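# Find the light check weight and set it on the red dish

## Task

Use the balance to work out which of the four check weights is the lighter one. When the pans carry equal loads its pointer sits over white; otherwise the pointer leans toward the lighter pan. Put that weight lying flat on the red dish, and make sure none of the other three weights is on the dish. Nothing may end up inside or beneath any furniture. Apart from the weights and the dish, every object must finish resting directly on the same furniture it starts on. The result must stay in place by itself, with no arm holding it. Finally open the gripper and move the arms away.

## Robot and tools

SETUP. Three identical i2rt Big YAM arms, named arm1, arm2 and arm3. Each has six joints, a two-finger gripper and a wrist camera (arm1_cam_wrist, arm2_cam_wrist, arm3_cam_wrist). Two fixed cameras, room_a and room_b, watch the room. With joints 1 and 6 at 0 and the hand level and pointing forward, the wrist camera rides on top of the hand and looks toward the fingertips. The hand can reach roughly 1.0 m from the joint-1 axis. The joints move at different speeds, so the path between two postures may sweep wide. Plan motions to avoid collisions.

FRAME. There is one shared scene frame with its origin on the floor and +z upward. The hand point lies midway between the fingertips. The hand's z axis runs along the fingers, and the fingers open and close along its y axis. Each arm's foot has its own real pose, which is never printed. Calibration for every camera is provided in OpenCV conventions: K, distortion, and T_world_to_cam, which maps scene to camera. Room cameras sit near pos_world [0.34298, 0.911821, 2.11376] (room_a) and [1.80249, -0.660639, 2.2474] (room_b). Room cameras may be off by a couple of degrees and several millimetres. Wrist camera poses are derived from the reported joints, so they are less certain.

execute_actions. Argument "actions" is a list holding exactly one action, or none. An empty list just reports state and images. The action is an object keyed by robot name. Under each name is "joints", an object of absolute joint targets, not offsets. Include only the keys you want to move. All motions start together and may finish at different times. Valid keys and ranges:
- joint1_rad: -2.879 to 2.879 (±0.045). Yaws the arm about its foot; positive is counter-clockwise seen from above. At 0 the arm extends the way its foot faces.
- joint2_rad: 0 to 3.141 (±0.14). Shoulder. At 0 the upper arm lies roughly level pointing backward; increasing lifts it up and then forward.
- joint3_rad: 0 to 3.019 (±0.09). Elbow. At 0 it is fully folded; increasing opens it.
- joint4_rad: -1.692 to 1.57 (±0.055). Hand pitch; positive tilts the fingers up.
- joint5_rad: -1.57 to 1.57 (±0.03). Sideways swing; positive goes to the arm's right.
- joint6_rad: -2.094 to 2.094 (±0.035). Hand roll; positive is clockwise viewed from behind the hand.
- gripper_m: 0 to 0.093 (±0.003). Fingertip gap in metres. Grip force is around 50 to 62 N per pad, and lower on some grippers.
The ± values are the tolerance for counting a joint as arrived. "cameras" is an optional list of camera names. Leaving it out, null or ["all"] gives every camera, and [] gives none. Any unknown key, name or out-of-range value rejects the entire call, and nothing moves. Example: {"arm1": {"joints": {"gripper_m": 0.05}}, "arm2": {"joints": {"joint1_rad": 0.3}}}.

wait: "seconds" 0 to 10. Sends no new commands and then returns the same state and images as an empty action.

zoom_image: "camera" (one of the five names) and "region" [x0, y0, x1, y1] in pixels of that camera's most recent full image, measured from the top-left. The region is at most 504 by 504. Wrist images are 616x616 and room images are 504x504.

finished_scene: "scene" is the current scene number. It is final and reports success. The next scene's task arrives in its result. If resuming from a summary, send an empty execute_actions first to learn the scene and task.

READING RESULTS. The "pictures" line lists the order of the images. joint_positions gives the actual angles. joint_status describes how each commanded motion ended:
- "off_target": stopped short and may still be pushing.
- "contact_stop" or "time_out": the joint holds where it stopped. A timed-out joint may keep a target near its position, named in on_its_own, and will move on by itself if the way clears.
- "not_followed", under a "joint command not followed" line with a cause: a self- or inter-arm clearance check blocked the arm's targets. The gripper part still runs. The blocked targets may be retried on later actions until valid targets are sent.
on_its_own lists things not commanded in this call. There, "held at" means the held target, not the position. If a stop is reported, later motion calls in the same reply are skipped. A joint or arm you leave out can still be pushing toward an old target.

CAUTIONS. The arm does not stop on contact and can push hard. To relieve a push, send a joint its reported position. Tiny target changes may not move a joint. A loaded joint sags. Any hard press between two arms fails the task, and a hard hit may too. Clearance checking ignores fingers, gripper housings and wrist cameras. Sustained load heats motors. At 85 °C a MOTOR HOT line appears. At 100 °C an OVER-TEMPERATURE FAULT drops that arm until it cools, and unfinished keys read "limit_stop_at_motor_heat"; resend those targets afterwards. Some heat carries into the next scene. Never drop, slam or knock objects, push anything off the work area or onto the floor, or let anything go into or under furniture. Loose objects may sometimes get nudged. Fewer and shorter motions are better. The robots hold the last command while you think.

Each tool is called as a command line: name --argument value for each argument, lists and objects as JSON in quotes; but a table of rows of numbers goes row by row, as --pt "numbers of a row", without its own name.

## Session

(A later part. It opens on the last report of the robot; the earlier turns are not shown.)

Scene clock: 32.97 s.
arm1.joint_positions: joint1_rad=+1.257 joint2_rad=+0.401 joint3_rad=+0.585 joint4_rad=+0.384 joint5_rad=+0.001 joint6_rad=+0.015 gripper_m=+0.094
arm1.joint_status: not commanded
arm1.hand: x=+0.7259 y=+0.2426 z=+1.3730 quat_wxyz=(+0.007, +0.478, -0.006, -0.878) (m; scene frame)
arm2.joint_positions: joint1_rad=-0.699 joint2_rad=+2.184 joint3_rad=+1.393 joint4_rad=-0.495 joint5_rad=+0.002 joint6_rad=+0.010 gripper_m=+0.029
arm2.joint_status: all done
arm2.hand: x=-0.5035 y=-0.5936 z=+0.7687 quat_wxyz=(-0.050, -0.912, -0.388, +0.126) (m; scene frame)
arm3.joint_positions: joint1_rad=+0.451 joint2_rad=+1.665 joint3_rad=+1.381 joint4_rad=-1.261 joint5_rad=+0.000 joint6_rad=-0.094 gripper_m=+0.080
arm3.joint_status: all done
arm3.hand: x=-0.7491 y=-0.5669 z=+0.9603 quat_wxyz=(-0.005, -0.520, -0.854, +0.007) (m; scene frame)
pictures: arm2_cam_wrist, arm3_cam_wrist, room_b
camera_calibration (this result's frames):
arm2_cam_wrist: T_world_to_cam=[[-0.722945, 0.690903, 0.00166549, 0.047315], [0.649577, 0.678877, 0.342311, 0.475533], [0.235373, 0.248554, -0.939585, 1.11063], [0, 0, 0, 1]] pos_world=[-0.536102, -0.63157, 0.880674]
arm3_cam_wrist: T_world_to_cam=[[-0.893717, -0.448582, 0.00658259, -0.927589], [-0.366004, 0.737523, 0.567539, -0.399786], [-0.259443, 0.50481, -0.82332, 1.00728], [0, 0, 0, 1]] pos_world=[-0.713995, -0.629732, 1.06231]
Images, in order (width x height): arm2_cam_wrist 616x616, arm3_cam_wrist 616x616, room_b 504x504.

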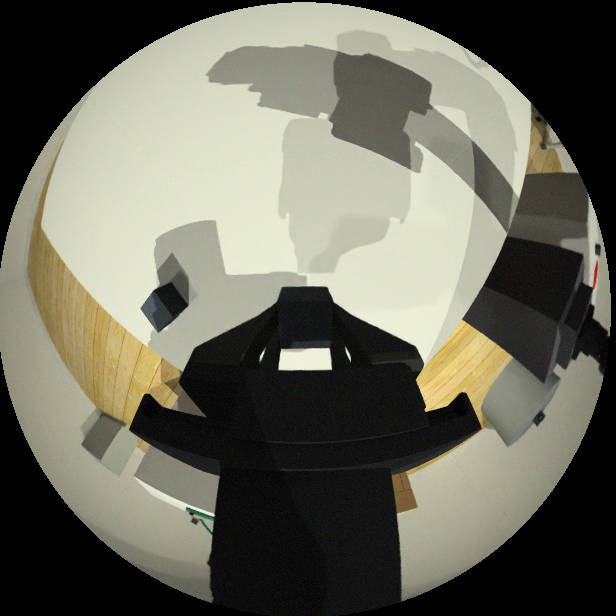

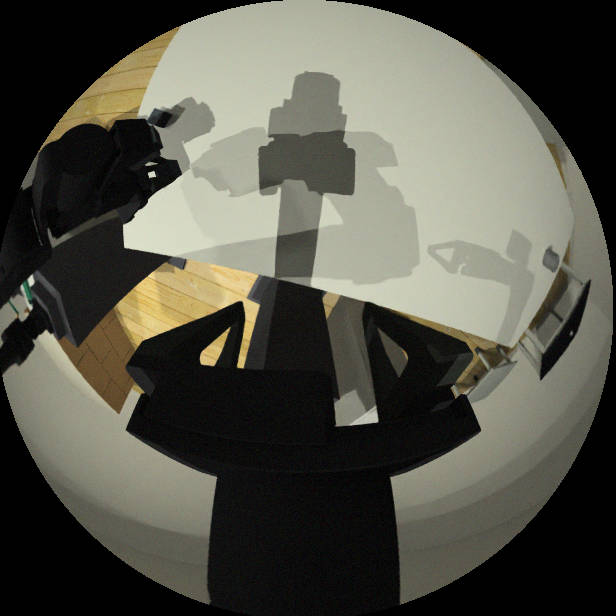

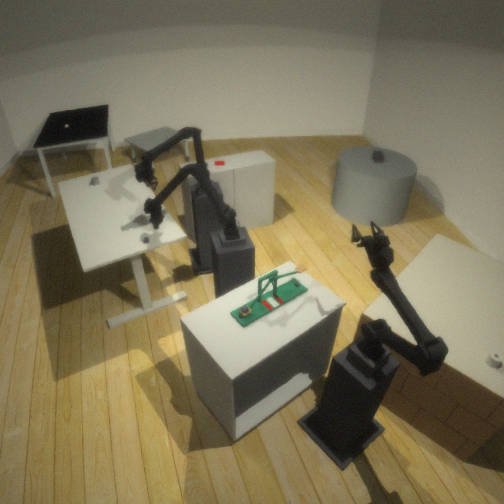

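execute_actions --actions '[{"arm2": {"joints": {"joint2_rad": 2.25, "joint4_rad": -0.44}}}]' --cameras '["arm2_cam_wrist", "arm3_cam_wrist"]'

Scene clock: 36.83 s.
arm1.joint_positions: joint1_rad=+1.257 joint2_rad=+0.401 joint3_rad=+0.585 joint4_rad=+0.384 joint5_rad=+0.001 joint6_rad=+0.015 gripper_m=+0.094
arm1.joint_status: not commanded
arm1.hand: x=+0.7259 y=+0.2426 z=+1.3730 quat_wxyz=(+0.007, +0.478, -0.006, -0.878) (m; scene frame)
arm2.joint_positions: joint1_rad=-0.699 joint2_rad=+2.230 joint3_rad=+1.393 joint4_rad=-0.450 joint5_rad=+0.002 joint6_rad=+0.010 gripper_m=+0.029
arm2.joint_status: all done
arm2.hand: x=-0.5028 y=-0.5925 z=+0.7436 quat_wxyz=(-0.050, -0.912, -0.388, +0.126) (m; scene frame)
arm3.joint_positions: joint1_rad=+0.451 joint2_rad=+1.665 joint3_rad=+1.381 joint4_rad=-1.261 joint5_rad=+0.000 joint6_rad=-0.094 gripper_m=+0.080
arm3.joint_status: not commanded
arm3.hand: x=-0.7491 y=-0.5669 z=+0.9603 quat_wxyz=(-0.005, -0.520, -0.854, +0.007) (m; scene frame)
pictures: arm2_cam_wrist, arm3_cam_wrist
camera_calibration (this result's frames):
arm2_cam_wrist: T_world_to_cam=[[-0.722939, 0.69091, 0.00167248, 0.0471672], [0.649224, 0.678489, 0.343745, 0.481432], [0.236362, 0.249592, -0.939062, 1.08732], [0, 0, 0, 1]] pos_world=[-0.535459, -0.630621, 0.85549]
arm3_cam_wrist: T_world_to_cam=[[-0.893717, -0.448582, 0.00658259, -0.927589], [-0.366004, 0.737523, 0.567539, -0.399786], [-0.259443, 0.50481, -0.82332, 1.00728], [0, 0, 0, 1]] pos_world=[-0.713995, -0.629732, 1.06231]
Images, in order (width x height): arm2_cam_wrist 616x616, arm3_cam_wrist 616x616.

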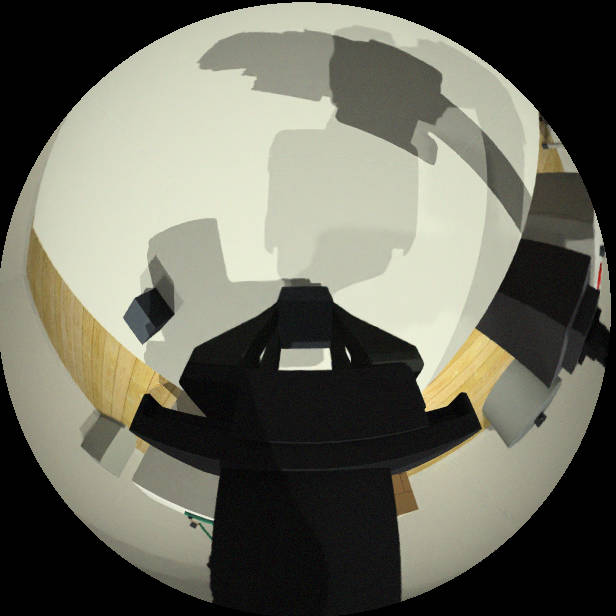

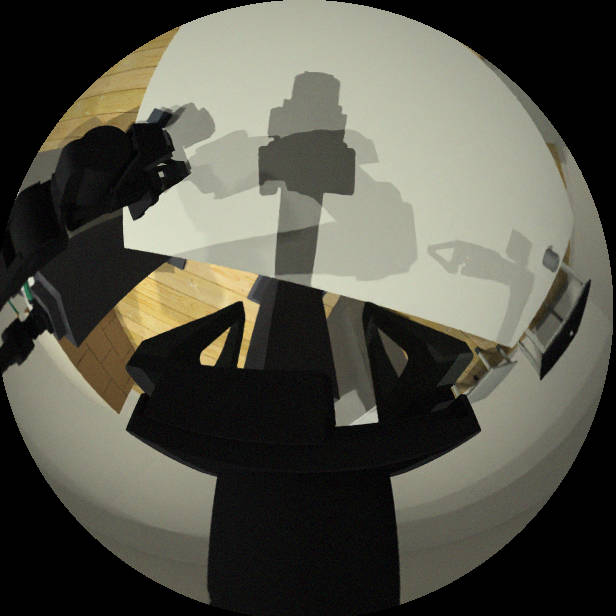

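zoom_image --camera "arm2_cam_wrist" --region '[250, 240, 370, 340]'

zoom_image --camera "arm3_cam_wrist" --region '[140, 120, 240, 210]'

Region (250, 240, 370, 340) of arm2_cam_wrist's 616x616 image, scaled by 4.200, with more detail than that image has.

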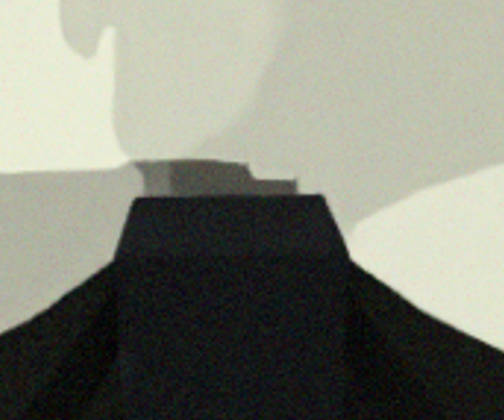

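Region (140, 120, 240, 210) of arm3_cam_wrist's 616x616 image, scaled by 5.040, with more detail than that image has; it fills the top 454 rows of this view, and the rest is white.

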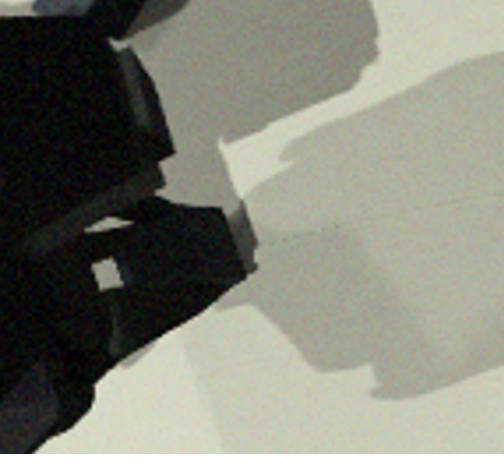

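execute_actions --actions '[{"arm2": {"joints": {"joint2_rad": 2.265}}}]' --cameras '["arm2_cam_wrist"]'

Scene clock: 37.93 s.
arm1.joint_positions: joint1_rad=+1.257 joint2_rad=+0.401 joint3_rad=+0.585 joint4_rad=+0.384 joint5_rad=+0.001 joint6_rad=+0.015 gripper_m=+0.094
arm1.joint_status: not commanded
arm1.hand: x=+0.7259 y=+0.2426 z=+1.3730 quat_wxyz=(+0.007, +0.478, -0.006, -0.878) (m; scene frame)
arm2.joint_positions: joint1_rad=-0.699 joint2_rad=+2.233 joint3_rad=+1.393 joint4_rad=-0.450 joint5_rad=+0.002 joint6_rad=+0.010 gripper_m=+0.029
arm2.joint_status: all done
arm2.hand: x=-0.5022 y=-0.5919 z=+0.7417 quat_wxyz=(-0.049, -0.912, -0.388, +0.124) (m; scene frame)
arm3.joint_positions: joint1_rad=+0.451 joint2_rad=+1.665 joint3_rad=+1.381 joint4_rad=-1.261 joint5_rad=+0.000 joint6_rad=-0.094 gripper_m=+0.080
arm3.joint_status: not commanded
arm3.hand: x=-0.7491 y=-0.5669 z=+0.9603 quat_wxyz=(-0.005, -0.520, -0.854, +0.007) (m; scene frame)
pictures: arm2_cam_wrist
camera_calibration (this result's frames):
arm2_cam_wrist: T_world_to_cam=[[-0.722927, 0.690922, 0.00168649, 0.047156], [0.648515, 0.67771, 0.346609, 0.478351], [0.238337, 0.251667, -0.938008, 1.08673], [0, 0, 0, 1]] pos_world=[-0.535136, -0.630259, 0.853486]
Images, in order (width x height): arm2_cam_wrist 616x616.

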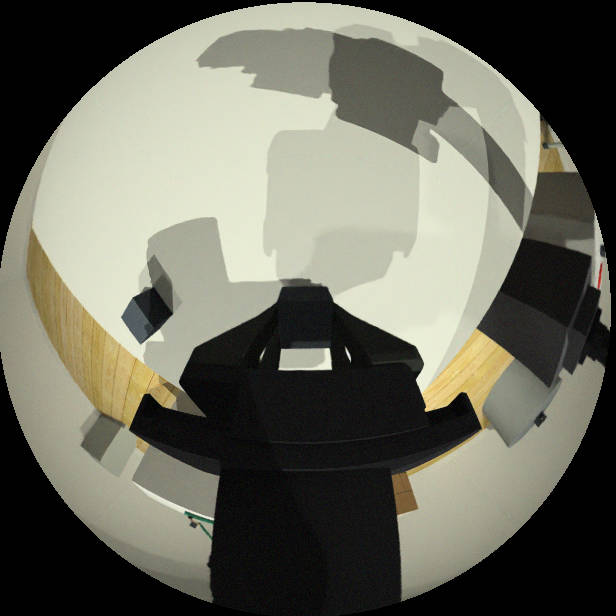

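execute_actions --actions '[{"arm2": {"joints": {"joint2_rad": 2.276}}}]' --cameras '["arm2_cam_wrist"]'

Scene clock: 38.80 s.
arm1.joint_positions: joint1_rad=+1.257 joint2_rad=+0.401 joint3_rad=+0.585 joint4_rad=+0.384 joint5_rad=+0.001 joint6_rad=+0.015 gripper_m=+0.094
arm1.joint_status: not commanded
arm1.hand: x=+0.7259 y=+0.2426 z=+1.3730 quat_wxyz=(+0.007, +0.478, -0.006, -0.878) (m; scene frame)
arm2.joint_positions: joint1_rad=-0.699 joint2_rad=+2.244 joint3_rad=+1.393 joint4_rad=-0.449 joint5_rad=+0.001 joint6_rad=+0.009 gripper_m=+0.029
arm2.joint_status: all done
arm2.hand: x=-0.5002 y=-0.5898 z=+0.7349 quat_wxyz=(-0.047, -0.913, -0.388, +0.119) (m; scene frame)
arm3.joint_positions: joint1_rad=+0.451 joint2_rad=+1.665 joint3_rad=+1.381 joint4_rad=-1.261 joint5_rad=+0.000 joint6_rad=-0.094 gripper_m=+0.080
arm3.joint_status: not commanded
arm3.hand: x=-0.7491 y=-0.5669 z=+0.9603 quat_wxyz=(-0.005, -0.520, -0.854, +0.007) (m; scene frame)
pictures: arm2_cam_wrist
camera_calibration (this result's frames):
arm2_cam_wrist: T_world_to_cam=[[-0.723209, 0.690628, 0.00146243, 0.0470193], [0.645692, 0.675399, 0.356256, 0.46816], [0.245053, 0.258592, -0.934387, 1.0841], [0, 0, 0, 1]] pos_world=[-0.533944, -0.629007, 0.846114]
Images, in order (width x height): arm2_cam_wrist 616x616.

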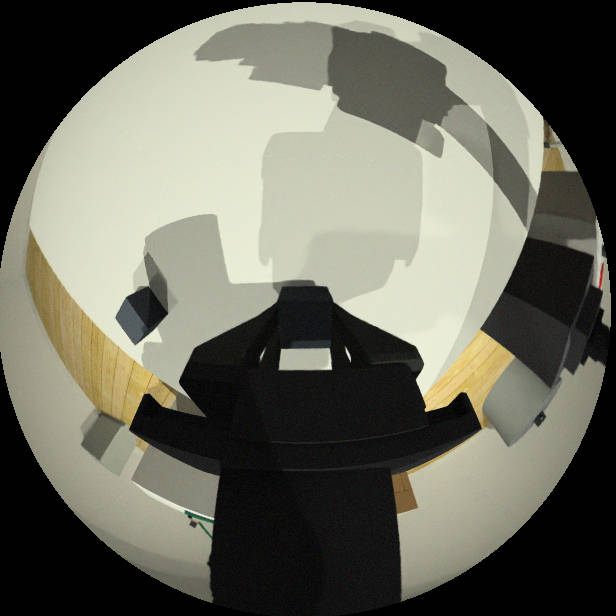

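zoom_image --camera "arm2_cam_wrist" --region '[250, 240, 370, 340]'

Region (250, 240, 370, 340) of arm2_cam_wrist's 616x616 image, scaled by 4.200, with more detail than that image has.

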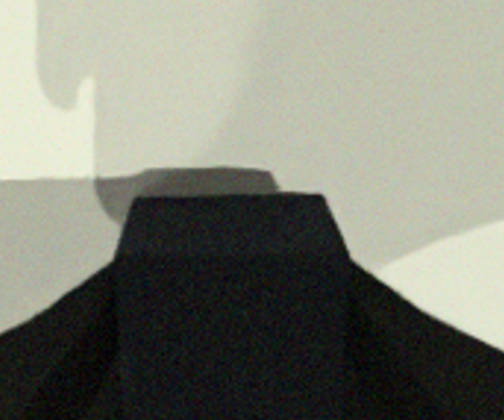

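execute_actions --actions '[{"arm2": {"joints": {"gripper_m": 0.07}}}]' --cameras '["arm2_cam_wrist"]'

Scene clock: 43.70 s.
arm1.joint_positions: joint1_rad=+1.257 joint2_rad=+0.401 joint3_rad=+0.585 joint4_rad=+0.384 joint5_rad=+0.001 joint6_rad=+0.015 gripper_m=+0.094
arm1.joint_status: not commanded
arm1.hand: x=+0.7259 y=+0.2426 z=+1.3730 quat_wxyz=(+0.007, +0.478, -0.006, -0.878) (m; scene frame)
arm2.joint_positions: joint1_rad=-0.699 joint2_rad=+2.244 joint3_rad=+1.393 joint4_rad=-0.449 joint5_rad=+0.001 joint6_rad=+0.009 gripper_m=+0.070
arm2.joint_status: all done
arm2.hand: x=-0.5002 y=-0.5898 z=+0.7349 quat_wxyz=(-0.047, -0.913, -0.388, +0.119) (m; scene frame)
arm3.joint_positions: joint1_rad=+0.451 joint2_rad=+1.665 joint3_rad=+1.381 joint4_rad=-1.261 joint5_rad=+0.000 joint6_rad=-0.094 gripper_m=+0.080
arm3.joint_status: not commanded
arm3.hand: x=-0.7491 y=-0.5669 z=+0.9603 quat_wxyz=(-0.005, -0.520, -0.854, +0.007) (m; scene frame)
pictures: arm2_cam_wrist
camera_calibration (this result's frames):
arm2_cam_wrist: T_world_to_cam=[[-0.723209, 0.690628, 0.00146243, 0.0470193], [0.645692, 0.675399, 0.356256, 0.46816], [0.245053, 0.258592, -0.934387, 1.0841], [0, 0, 0, 1]] pos_world=[-0.533944, -0.629007, 0.846114]
Images, in order (width x height): arm2_cam_wrist 616x616.

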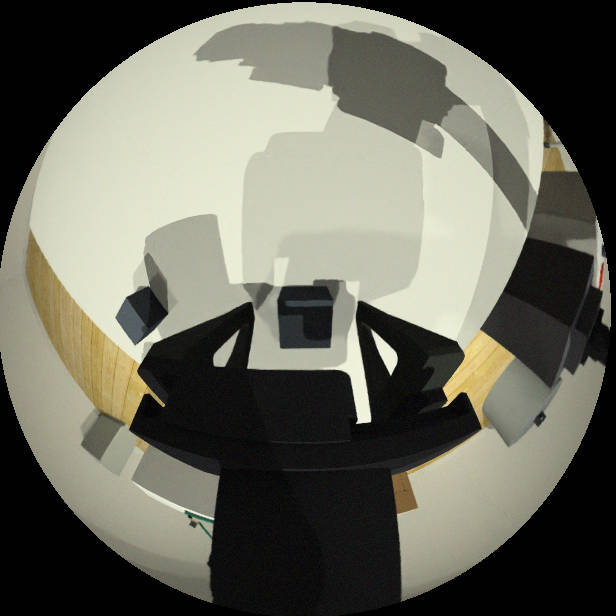

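execute_actions --actions '[{"arm2": {"joints": {"joint2_rad": 1.6, "joint4_rad": -1.3}}, "arm3": {"joints": {"joint2_rad": 2.20, "joint3_rad": 1.79, "joint4_rad": -1.035, "joint6_rad": 1.495}}}]' --cameras '["arm2_cam_wrist", "arm3_cam_wrist", "room_b"]'

Scene clock: 46.13 s.
arm1.joint_positions: joint1_rad=+1.257 joint2_rad=+0.401 joint3_rad=+0.585 joint4_rad=+0.384 joint5_rad=+0.001 joint6_rad=+0.015 gripper_m=+0.094
arm1.joint_status: not commanded
arm1.hand: x=+0.7259 y=+0.2426 z=+1.3730 quat_wxyz=(+0.007, +0.478, -0.006, -0.878) (m; scene frame)
arm2.joint_positions: joint1_rad=-0.699 joint2_rad=+1.574 joint3_rad=+1.409 joint4_rad=-1.292 joint5_rad=+0.001 joint6_rad=+0.009 gripper_m=+0.070
arm2.joint_status: all done
arm2.hand: x=-0.4099 y=-0.4981 z=+1.0786 quat_wxyz=(-0.016, -0.919, -0.391, +0.048) (m; scene frame)
arm3.joint_positions: joint1_rad=+0.451 joint2_rad=+2.205 joint3_rad=+1.752 joint4_rad=-1.038 joint5_rad=+0.000 joint6_rad=+1.486 gripper_m=+0.080
arm3.joint_status: all done
arm3.hand: x=-0.6886 y=-0.7199 z=+0.7938 quat_wxyz=(-0.036, -0.972, -0.232, -0.002) (m; scene frame)
pictures: arm2_cam_wrist, arm3_cam_wrist, room_b
camera_calibration (this result's frames):
arm2_cam_wrist: T_world_to_cam=[[-0.722604, 0.691259, 0.00219179, 0.0482877], [0.600189, 0.625826, 0.498111, 0.0290911], [0.342952, 0.361253, -0.86711, 1.37812], [0, 0, 0, 1]] pos_world=[-0.455196, -0.549434, 1.18038]
arm3_cam_wrist: T_world_to_cam=[[-0.440077, 0.895136, -0.0711648, 0.400325], [0.718339, 0.398494, 0.570255, 0.330174], [0.538814, 0.199835, -0.818379, 1.28931], [0, 0, 0, 1]] pos_world=[-0.755703, -0.747568, 0.895352]
Images, in order (width x height): arm2_cam_wrist 616x616, arm3_cam_wrist 616x616, room_b 504x504.

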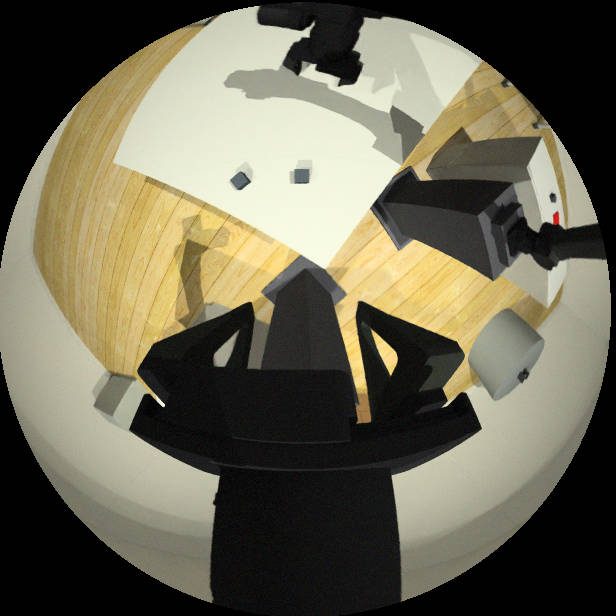

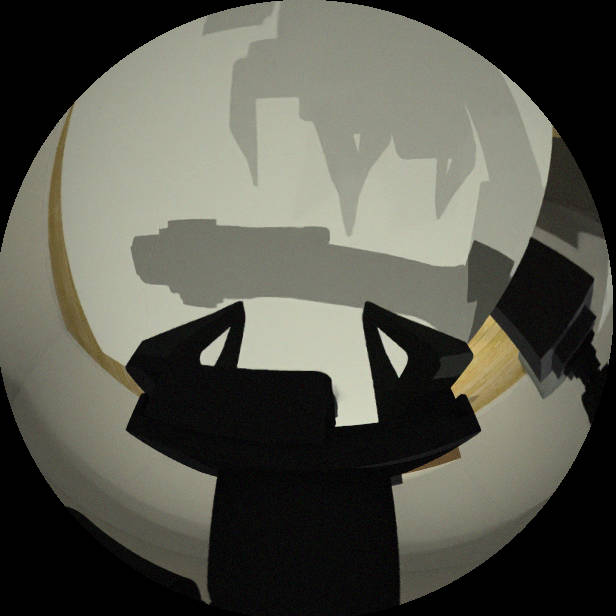

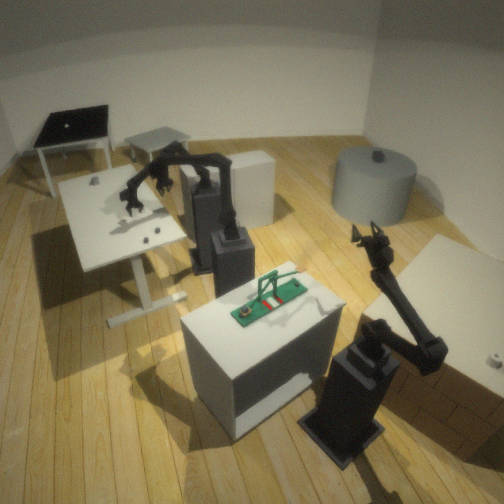

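execute_actions --actions '[{"arm2": {"joints": {"joint1_rad": -0.3}}, "arm3": {"joints": {"joint1_rad": 0.797, "joint2_rad": 2.318, "joint4_rad": -1.014}}}]' --cameras '["arm2_cam_wrist", "arm3_cam_wrist"]'

Scene clock: 48.77 s.
arm1.joint_positions: joint1_rad=+1.257 joint2_rad=+0.401 joint3_rad=+0.585 joint4_rad=+0.384 joint5_rad=+0.001 joint6_rad=+0.015 gripper_m=+0.094
arm1.joint_status: not commanded
arm1.hand: x=+0.7259 y=+0.2426 z=+1.3730 quat_wxyz=(+0.007, +0.478, -0.006, -0.878) (m; scene frame)
arm2.joint_positions: joint1_rad=-0.294 joint2_rad=+1.574 joint3_rad=+1.409 joint4_rad=-1.292 joint5_rad=-0.002 joint6_rad=+0.008 gripper_m=+0.070
arm2.joint_status: all done
arm2.hand: x=-0.2400 y=-0.6037 z=+1.0777 quat_wxyz=(-0.028, -0.821, -0.568, +0.040) (m; scene frame)
arm3.joint_positions: joint1_rad=+0.794 joint2_rad=+2.297 joint3_rad=+1.763 joint4_rad=-1.020 joint5_rad=-0.001 joint6_rad=+1.487 gripper_m=+0.080
arm3.joint_status: all done
arm3.hand: x=-0.5008 y=-0.5950 z=+0.7380 quat_wxyz=(-0.003, -0.919, -0.394, +0.000) (m; scene frame)
pictures: arm2_cam_wrist, arm3_cam_wrist
camera_calibration (this result's frames):
arm2_cam_wrist: T_world_to_cam=[[-0.937297, 0.348474, -0.00640986, -0.00515354], [0.298839, 0.812986, 0.499749, 0.0326058], [0.179361, 0.466497, -0.866147, 1.38046], [0, 0, 0, 1]] pos_world=[-0.262173, -0.668691, 1.17935]
arm3_cam_wrist: T_world_to_cam=[[-0.716545, 0.697505, -0.00711187, 0.0638923], [0.565809, 0.587156, 0.578885, 0.206781], [0.407951, 0.410773, -0.815378, 1.1752], [0, 0, 0, 1]] pos_world=[-0.550641, -0.648719, 0.838985]
Images, in order (width x height): arm2_cam_wrist 616x616, arm3_cam_wrist 616x616.

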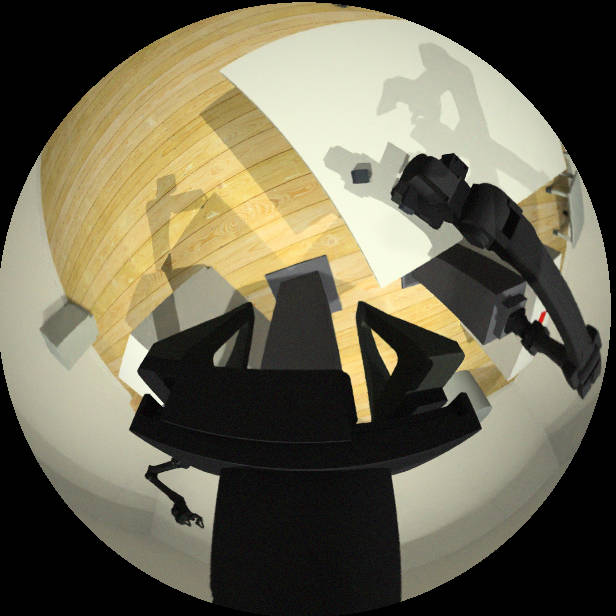

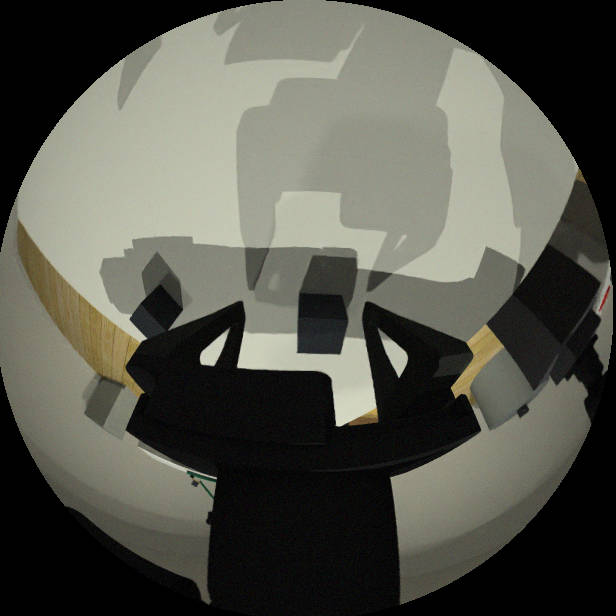

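zoom_image --camera "arm3_cam_wrist" --region '[220, 240, 400, 380]'

Region (220, 240, 400, 380) of arm3_cam_wrist's 616x616 image, scaled by 2.800, with more detail than that image has.

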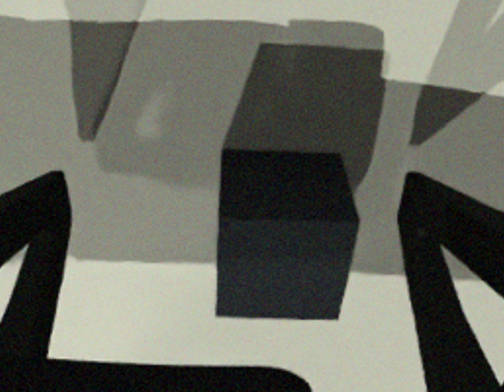

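execute_actions --actions '[{"arm3": {"joints": {"joint1_rad": 0.815, "joint3_rad": 1.742}}}]' --cameras '["arm3_cam_wrist"]'

Scene clock: 50.87 s.
arm1.joint_positions: joint1_rad=+1.257 joint2_rad=+0.401 joint3_rad=+0.585 joint4_rad=+0.384 joint5_rad=+0.001 joint6_rad=+0.015 gripper_m=+0.094
arm1.joint_status: not commanded
arm1.hand: x=+0.7259 y=+0.2426 z=+1.3730 quat_wxyz=(+0.007, +0.478, -0.006, -0.878) (m; scene frame)
arm2.joint_positions: joint1_rad=-0.294 joint2_rad=+1.574 joint3_rad=+1.409 joint4_rad=-1.292 joint5_rad=-0.002 joint6_rad=+0.008 gripper_m=+0.070
arm2.joint_status: not commanded
arm2.hand: x=-0.2400 y=-0.6037 z=+1.0777 quat_wxyz=(-0.028, -0.821, -0.568, +0.040) (m; scene frame)
arm3.joint_positions: joint1_rad=+0.812 joint2_rad=+2.297 joint3_rad=+1.745 joint4_rad=-1.020 joint5_rad=-0.001 joint6_rad=+1.487 gripper_m=+0.080
arm3.joint_status: all done
arm3.hand: x=-0.4975 y=-0.5815 z=+0.7322 quat_wxyz=(+0.005, -0.916, -0.402, +0.003) (m; scene frame)
pictures: arm3_cam_wrist
camera_calibration (this result's frames):
arm3_cam_wrist: T_world_to_cam=[[-0.728617, 0.684842, 0.010429, 0.0305554], [0.562279, 0.589386, 0.580057, 0.199029], [0.391101, 0.428504, -0.814509, 1.16496], [0, 0, 0, 1]] pos_world=[-0.545265, -0.637422, 0.833107]
Images, in order (width x height): arm3_cam_wrist 616x616.

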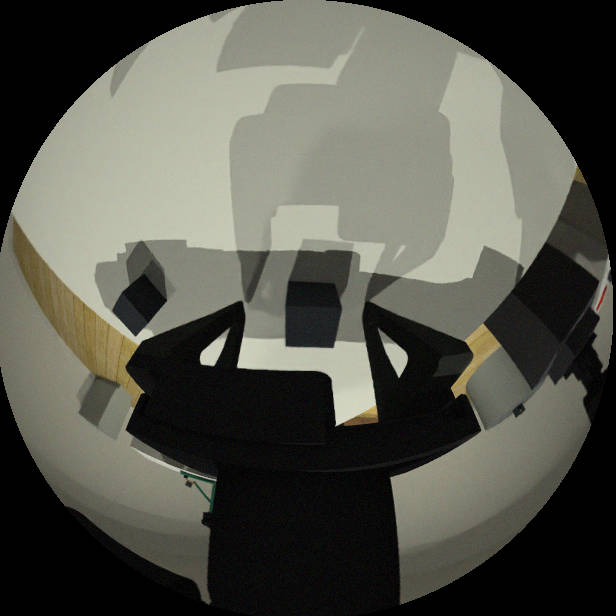

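zoom_image --camera "arm3_cam_wrist" --region '[220, 240, 400, 380]'

Region (220, 240, 400, 380) of arm3_cam_wrist's 616x616 image, scaled by 2.800, with more detail than that image has.

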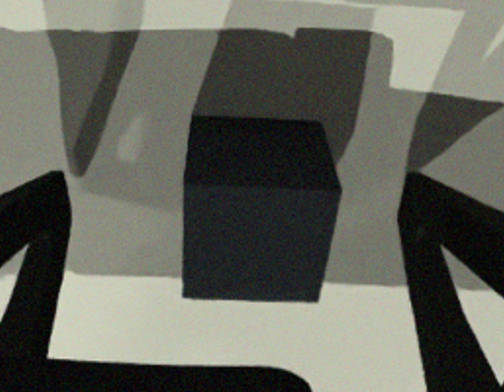

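execute_actions --actions '[{"arm3": {"joints": {"gripper_m": 0.02}}}]' --cameras '["arm3_cam_wrist"]'

Scene clock: 51.83 s.
arm1.joint_positions: joint1_rad=+1.257 joint2_rad=+0.401 joint3_rad=+0.585 joint4_rad=+0.384 joint5_rad=+0.001 joint6_rad=+0.015 gripper_m=+0.094
arm1.joint_status: not commanded
arm1.hand: x=+0.7259 y=+0.2426 z=+1.3730 quat_wxyz=(+0.007, +0.478, -0.006, -0.878) (m; scene frame)
arm2.joint_positions: joint1_rad=-0.294 joint2_rad=+1.574 joint3_rad=+1.409 joint4_rad=-1.292 joint5_rad=-0.002 joint6_rad=+0.008 gripper_m=+0.070
arm2.joint_status: not commanded
arm2.hand: x=-0.2400 y=-0.6037 z=+1.0777 quat_wxyz=(-0.028, -0.821, -0.568, +0.040) (m; scene frame)
arm3.joint_positions: joint1_rad=+0.812 joint2_rad=+2.297 joint3_rad=+1.745 joint4_rad=-1.020 joint5_rad=-0.001 joint6_rad=+1.487 gripper_m=+0.029
arm3.joint_status: gripper_m off_target (ended at +0.029, target +0.020)
arm3.hand: x=-0.4976 y=-0.5815 z=+0.7321 quat_wxyz=(+0.005, -0.916, -0.402, +0.003) (m; scene frame)
pictures: arm3_cam_wrist
camera_calibration (this result's frames):
arm3_cam_wrist: T_world_to_cam=[[-0.728094, 0.685397, 0.0104557, 0.031038], [0.562892, 0.589113, 0.57974, 0.199529], [0.391193, 0.427991, -0.814734, 1.16481], [0, 0, 0, 1]] pos_world=[-0.54538, -0.637347, 0.833012]
Images, in order (width x height): arm3_cam_wrist 616x616.

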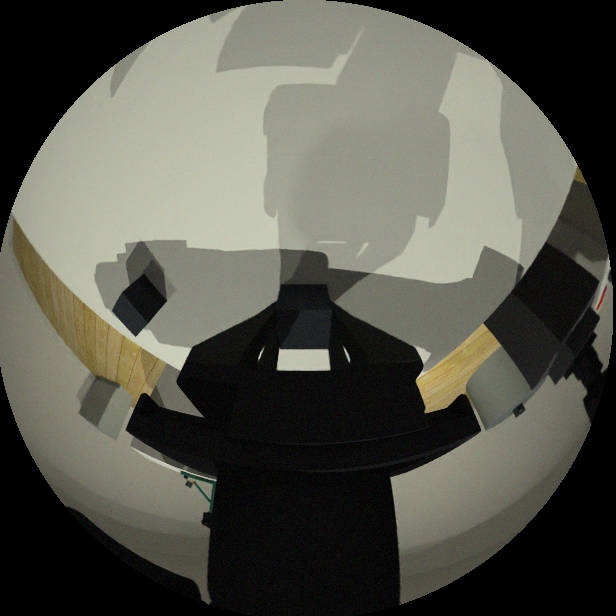

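execute_actions --actions '[]'

Scene clock: 52.57 s.
arm1.joint_positions: joint1_rad=+1.257 joint2_rad=+0.401 joint3_rad=+0.585 joint4_rad=+0.384 joint5_rad=+0.001 joint6_rad=+0.015 gripper_m=+0.094
arm1.joint_status: not commanded
arm1.hand: x=+0.7259 y=+0.2426 z=+1.3730 quat_wxyz=(+0.007, +0.478, -0.006, -0.878) (m; scene frame)
arm2.joint_positions: joint1_rad=-0.294 joint2_rad=+1.574 joint3_rad=+1.409 joint4_rad=-1.292 joint5_rad=-0.002 joint6_rad=+0.008 gripper_m=+0.070
arm2.joint_status: not commanded
arm2.hand: x=-0.2400 y=-0.6037 z=+1.0777 quat_wxyz=(-0.028, -0.821, -0.568, +0.040) (m; scene frame)
arm3.joint_positions: joint1_rad=+0.812 joint2_rad=+2.297 joint3_rad=+1.745 joint4_rad=-1.020 joint5_rad=-0.001 joint6_rad=+1.487 gripper_m=+0.029
arm3.joint_status: gripper_m off_target (ended at +0.029, target +0.020)
arm3.hand: x=-0.4976 y=-0.5815 z=+0.7321 quat_wxyz=(+0.005, -0.916, -0.402, +0.003) (m; scene frame)
pictures: arm1_cam_wrist, arm2_cam_wrist, arm3_cam_wrist, room_a, room_b
camera_calibration (this result's frames):
arm1_cam_wrist: T_world_to_cam=[[-0.0031264, 0.999845, -0.0173287, -0.216386], [0.0634352, -0.0170956, -0.99784, 1.33378], [-0.997981, -0.0042189, -0.0633719, 0.938285], [0, 0, 0, 1]] pos_world=[0.851105, 0.243113, 1.38661]
arm2_cam_wrist: T_world_to_cam=[[-0.937297, 0.348474, -0.00640986, -0.00515354], [0.298839, 0.812986, 0.499749, 0.0326058], [0.179361, 0.466497, -0.866147, 1.38046], [0, 0, 0, 1]] pos_world=[-0.262173, -0.668691, 1.17935]
arm3_cam_wrist: T_world_to_cam=[[-0.728094, 0.685397, 0.0104557, 0.031038], [0.562892, 0.589113, 0.57974, 0.199529], [0.391193, 0.427991, -0.814734, 1.16481], [0, 0, 0, 1]] pos_world=[-0.54538, -0.637347, 0.833012]
Images, in order (width x height): arm1_cam_wrist 616x616, arm2_cam_wrist 616x616, arm3_cam_wrist 616x616, room_a 504x504, room_b 504x504.

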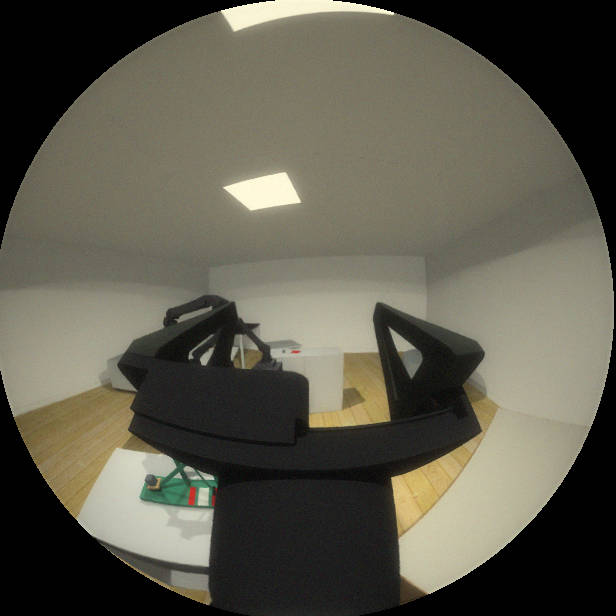

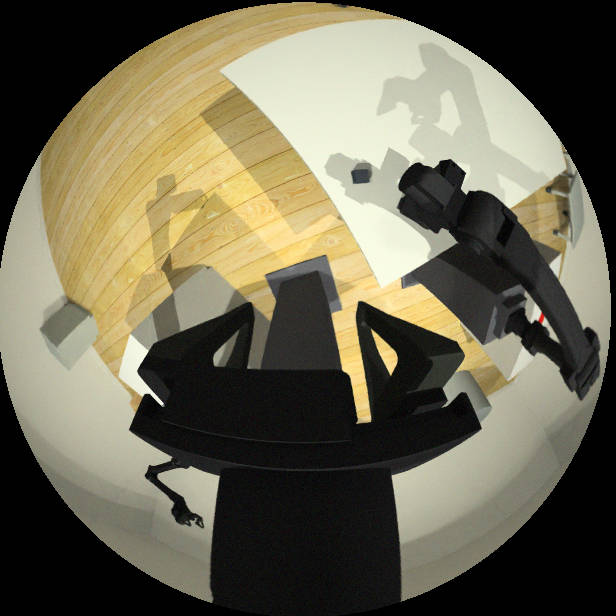

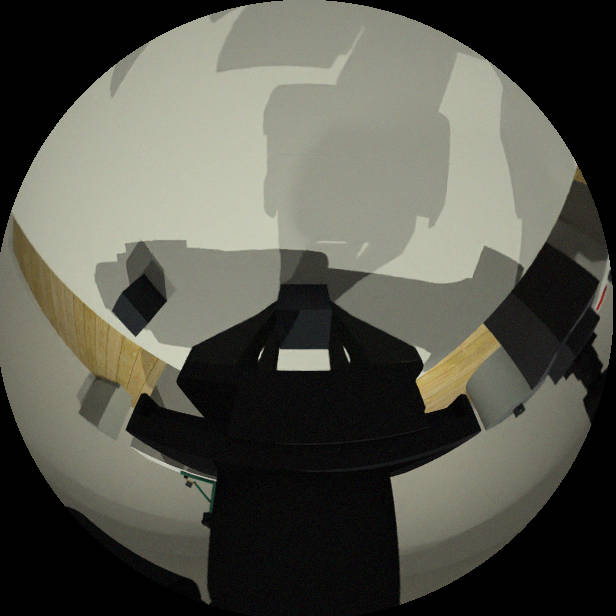

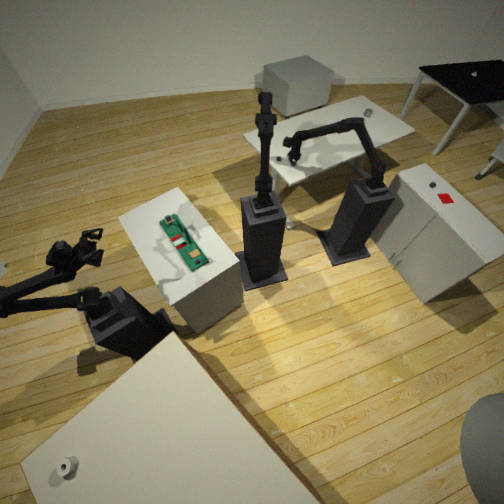

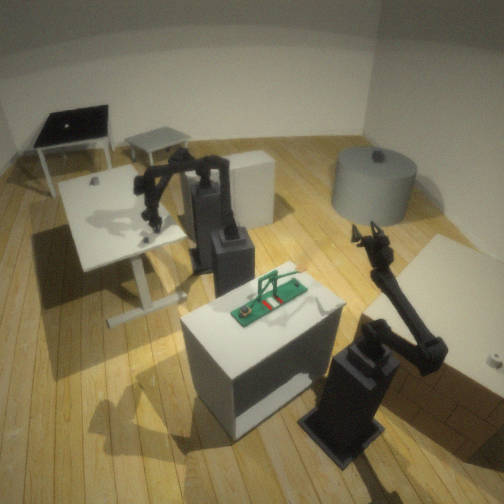

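execute_actions --actions '[{"arm3": {"joints": {"joint1_rad": -1.955, "joint2_rad": 2.03, "joint4_rad": -1.29, "joint6_rad": 0.0}}}]' --cameras '["arm3_cam_wrist", "room_a"]'

Scene clock: 57.80 s.
arm1.joint_positions: joint1_rad=+1.257 joint2_rad=+0.401 joint3_rad=+0.585 joint4_rad=+0.384 joint5_rad=+0.001 joint6_rad=+0.015 gripper_m=+0.094
arm1.joint_status: not commanded
arm1.hand: x=+0.7259 y=+0.2426 z=+1.3730 quat_wxyz=(+0.007, +0.478, -0.006, -0.878) (m; scene frame)
arm2.joint_positions: joint1_rad=-0.294 joint2_rad=+1.574 joint3_rad=+1.409 joint4_rad=-1.292 joint5_rad=-0.002 joint6_rad=+0.008 gripper_m=+0.070
arm2.joint_status: not commanded
arm2.hand: x=-0.2400 y=-0.6037 z=+1.0777 quat_wxyz=(-0.028, -0.821, -0.568, +0.040) (m; scene frame)
arm3.joint_positions: joint1_rad=-1.957 joint2_rad=+2.016 joint3_rad=+1.743 joint4_rad=-1.281 joint5_rad=+0.002 joint6_rad=+0.009 gripper_m=+0.029
arm3.joint_status: all done
arm3.hand: x=-1.4900 y=+0.1677 z=+0.9175 quat_wxyz=(+0.005, -0.973, +0.230, +0.013) (m; scene frame)
pictures: arm3_cam_wrist, room_a
camera_calibration (this result's frames):
arm3_cam_wrist: T_world_to_cam=[[0.457305, 0.889308, 0.00196432, 0.53294], [0.737456, -0.380451, 0.558047, 0.651956], [0.497023, -0.253749, -0.829807, 1.66927], [0, 0, 0, 1]] pos_world=[-1.55417, 0.197665, 1.02031]
Images, in order (width x height): arm3_cam_wrist 616x616, room_a 504x504.

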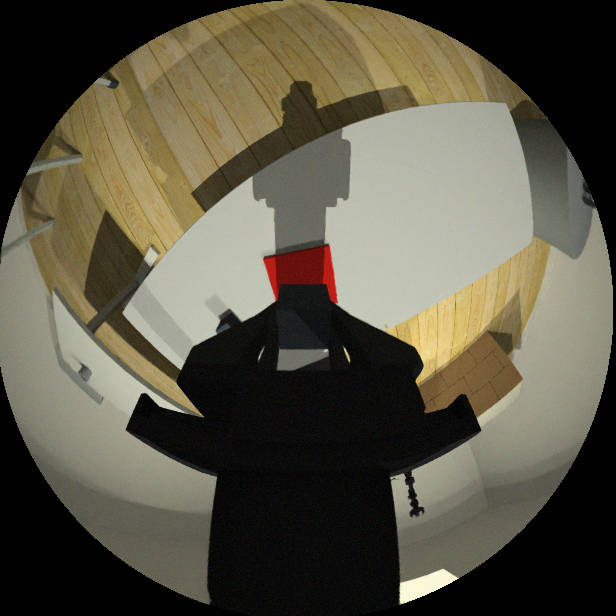

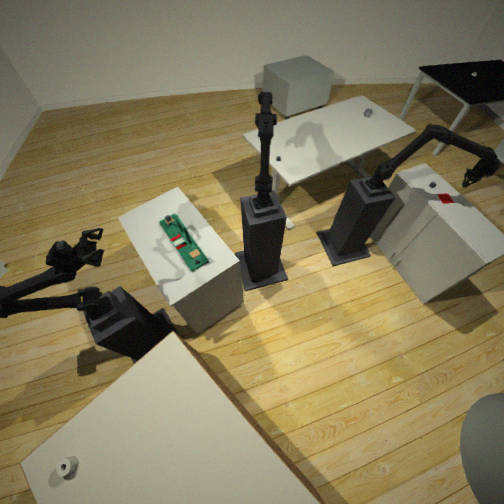

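execute_actions --actions '[{"arm3": {"joints": {"joint2_rad": 2.06, "joint3_rad": 1.45, "joint4_rad": -0.985}}}]' --cameras '["arm3_cam_wrist", "room_a"]'

Scene clock: 60.20 s.
arm1.joint_positions: joint1_rad=+1.257 joint2_rad=+0.401 joint3_rad=+0.585 joint4_rad=+0.384 joint5_rad=+0.001 joint6_rad=+0.015 gripper_m=+0.094
arm1.joint_status: not commanded
arm1.hand: x=+0.7259 y=+0.2426 z=+1.3730 quat_wxyz=(+0.007, +0.478, -0.006, -0.878) (m; scene frame)
arm2.joint_positions: joint1_rad=-0.294 joint2_rad=+1.574 joint3_rad=+1.409 joint4_rad=-1.292 joint5_rad=-0.002 joint6_rad=+0.008 gripper_m=+0.070
arm2.joint_status: not commanded
arm2.hand: x=-0.2400 y=-0.6037 z=+1.0777 quat_wxyz=(-0.028, -0.821, -0.568, +0.040) (m; scene frame)
arm3.joint_positions: joint1_rad=-1.957 joint2_rad=+2.050 joint3_rad=+1.442 joint4_rad=-0.993 joint5_rad=+0.002 joint6_rad=+0.009 gripper_m=+0.029
arm3.joint_status: all done
arm3.hand: x=-1.4412 y=+0.1440 z=+0.7933 quat_wxyz=(-0.001, -0.973, +0.230, -0.010) (m; scene frame)
pictures: arm3_cam_wrist, room_a
camera_calibration (this result's frames):
arm3_cam_wrist: T_world_to_cam=[[0.457243, 0.889337, 0.0029353, 0.531094], [0.712488, -0.368289, 0.597263, 0.607341], [0.532249, -0.271003, -0.80204, 1.56715], [0, 0, 0, 1]] pos_world=[-1.50968, 0.176057, 0.892613]
Images, in order (width x height): arm3_cam_wrist 616x616, room_a 504x504.

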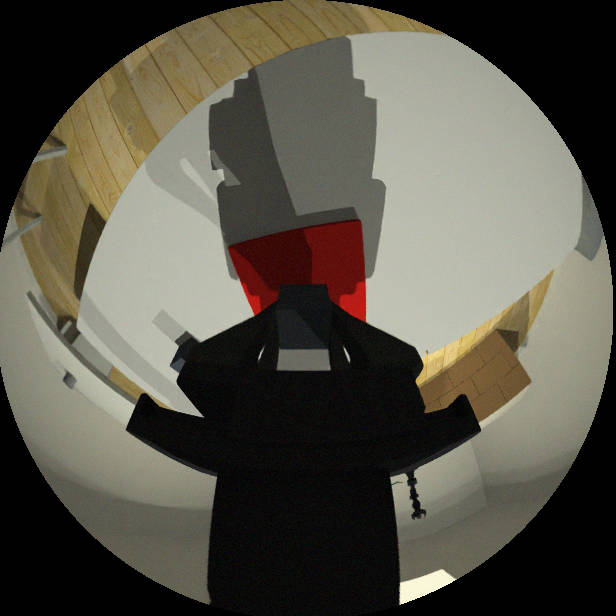

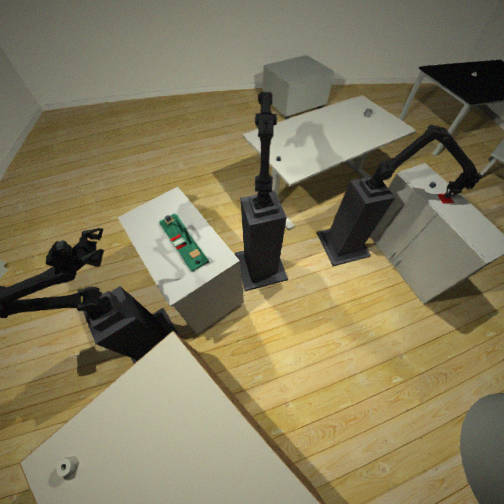

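zoom_image --camera "arm3_cam_wrist" --region '[204, 200, 404, 400]'

zoom_image --camera "room_a" --region '[404, 160, 504, 240]'

Region (204, 200, 404, 400) of arm3_cam_wrist's 616x616 image, scaled by 2.520, with more detail than that image has.

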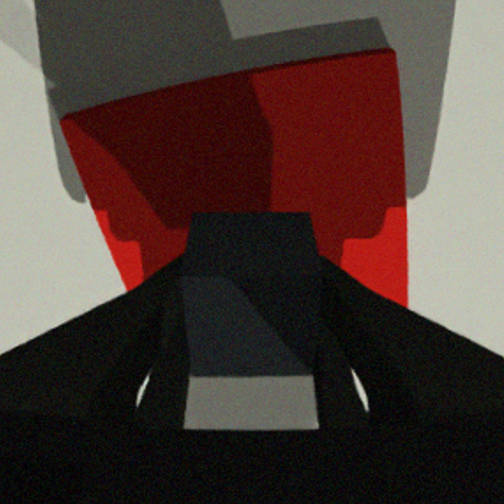

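Region (404, 160, 504, 240) of room_a's 504x504 image, scaled by 5.040, with more detail than that image has; it fills the top 403 rows of this view, and the rest is white.

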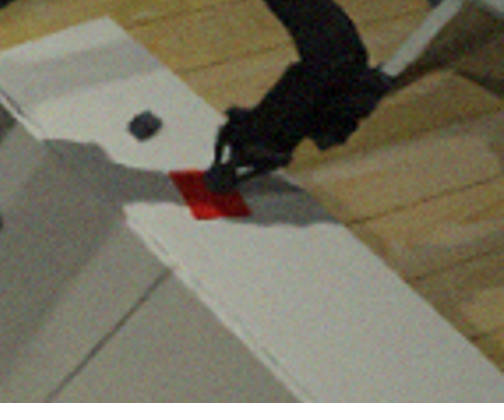

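zoom_image --camera "arm3_cam_wrist" --region '[254, 240, 354, 340]'

Region (254, 240, 354, 340) of arm3_cam_wrist's 616x616 image, scaled by 5.040, with more detail than that image has.

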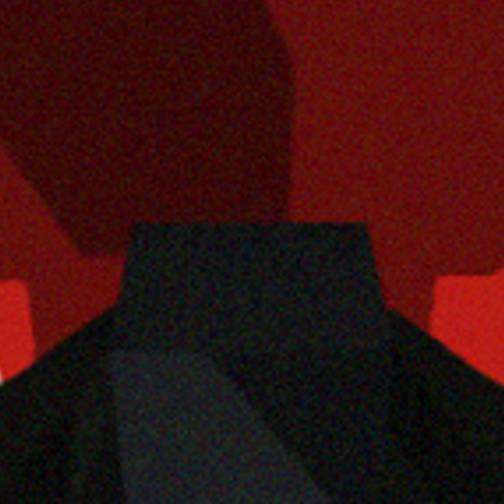

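zoom_image --camera "arm3_cam_wrist" --region '[130, 290, 230, 390]'

zoom_image --camera "arm3_cam_wrist" --region '[300, 180, 400, 280]'

Region (130, 290, 230, 390) of arm3_cam_wrist's 616x616 image, scaled by 5.040, with more detail than that image has.

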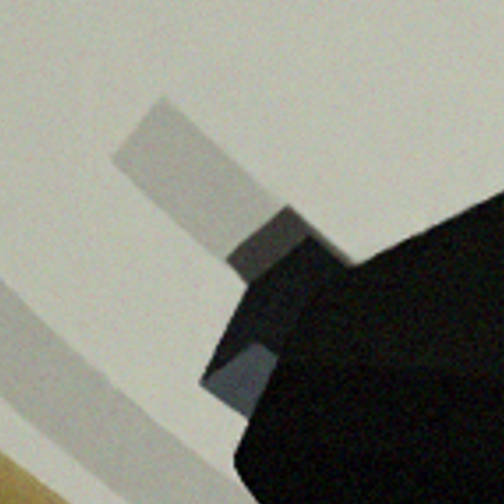

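Region (300, 180, 400, 280) of arm3_cam_wrist's 616x616 image, scaled by 5.040, with more detail than that image has.

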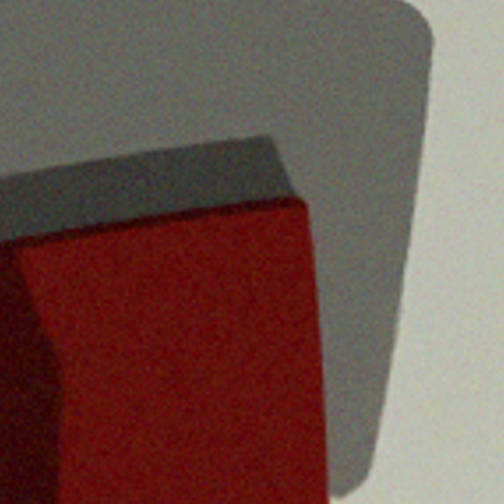

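execute_actions --actions '[{"arm3": {"joints": {"joint3_rad": 1.41, "joint4_rad": -0.928}}}]' --cameras '["arm3_cam_wrist", "room_a"]'

Scene clock: 69.67 s.
arm1.joint_positions: joint1_rad=+1.257 joint2_rad=+0.401 joint3_rad=+0.585 joint4_rad=+0.384 joint5_rad=+0.001 joint6_rad=+0.015 gripper_m=+0.094
arm1.joint_status: not commanded
arm1.hand: x=+0.7259 y=+0.2426 z=+1.3730 quat_wxyz=(+0.007, +0.478, -0.006, -0.878) (m; scene frame)
arm2.joint_positions: joint1_rad=-0.294 joint2_rad=+1.574 joint3_rad=+1.409 joint4_rad=-1.292 joint5_rad=-0.002 joint6_rad=+0.008 gripper_m=+0.070
arm2.joint_status: not commanded
arm2.hand: x=-0.2400 y=-0.6037 z=+1.0777 quat_wxyz=(-0.028, -0.821, -0.568, +0.040) (m; scene frame)
arm3.joint_positions: joint1_rad=-1.957 joint2_rad=+2.050 joint3_rad=+1.409 joint4_rad=-0.938 joint5_rad=+0.002 joint6_rad=+0.009 gripper_m=+0.029
arm3.joint_status: all done
arm3.hand: x=-1.4398 y=+0.1433 z=+0.7831 quat_wxyz=(+0.002, -0.973, +0.230, +0.001) (m; scene frame)
pictures: arm3_cam_wrist, room_a
camera_calibration (this result's frames):
arm3_cam_wrist: T_world_to_cam=[[0.457278, 0.889321, 0.00247334, 0.531498], [0.724589, -0.374184, 0.578755, 0.644969], [0.515624, -0.26286, -0.815498, 1.54352], [0, 0, 0, 1]] pos_world=[-1.50625, 0.174394, 0.884142]
Images, in order (width x height): arm3_cam_wrist 616x616, room_a 504x504.

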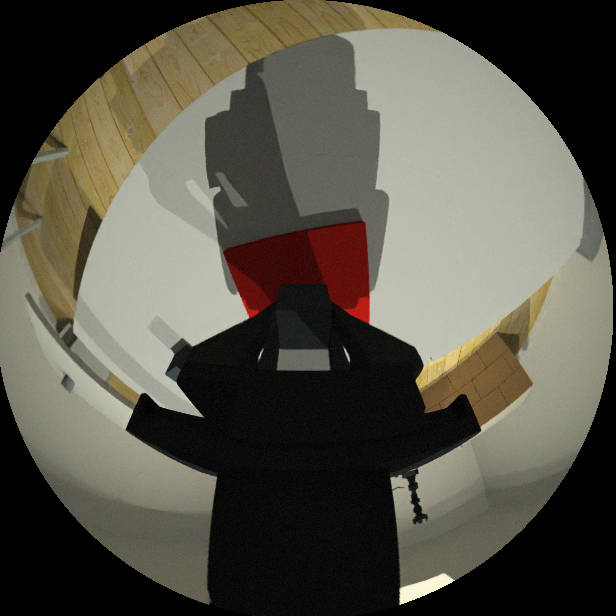

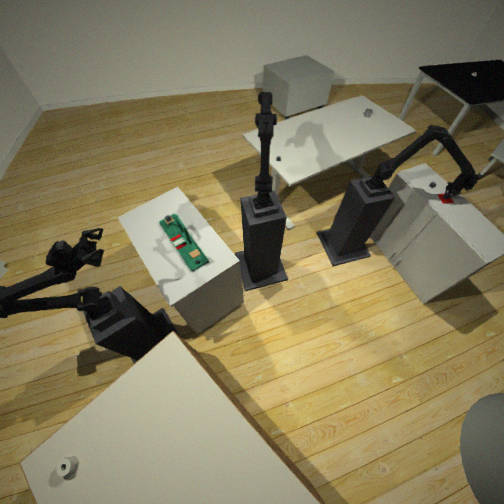

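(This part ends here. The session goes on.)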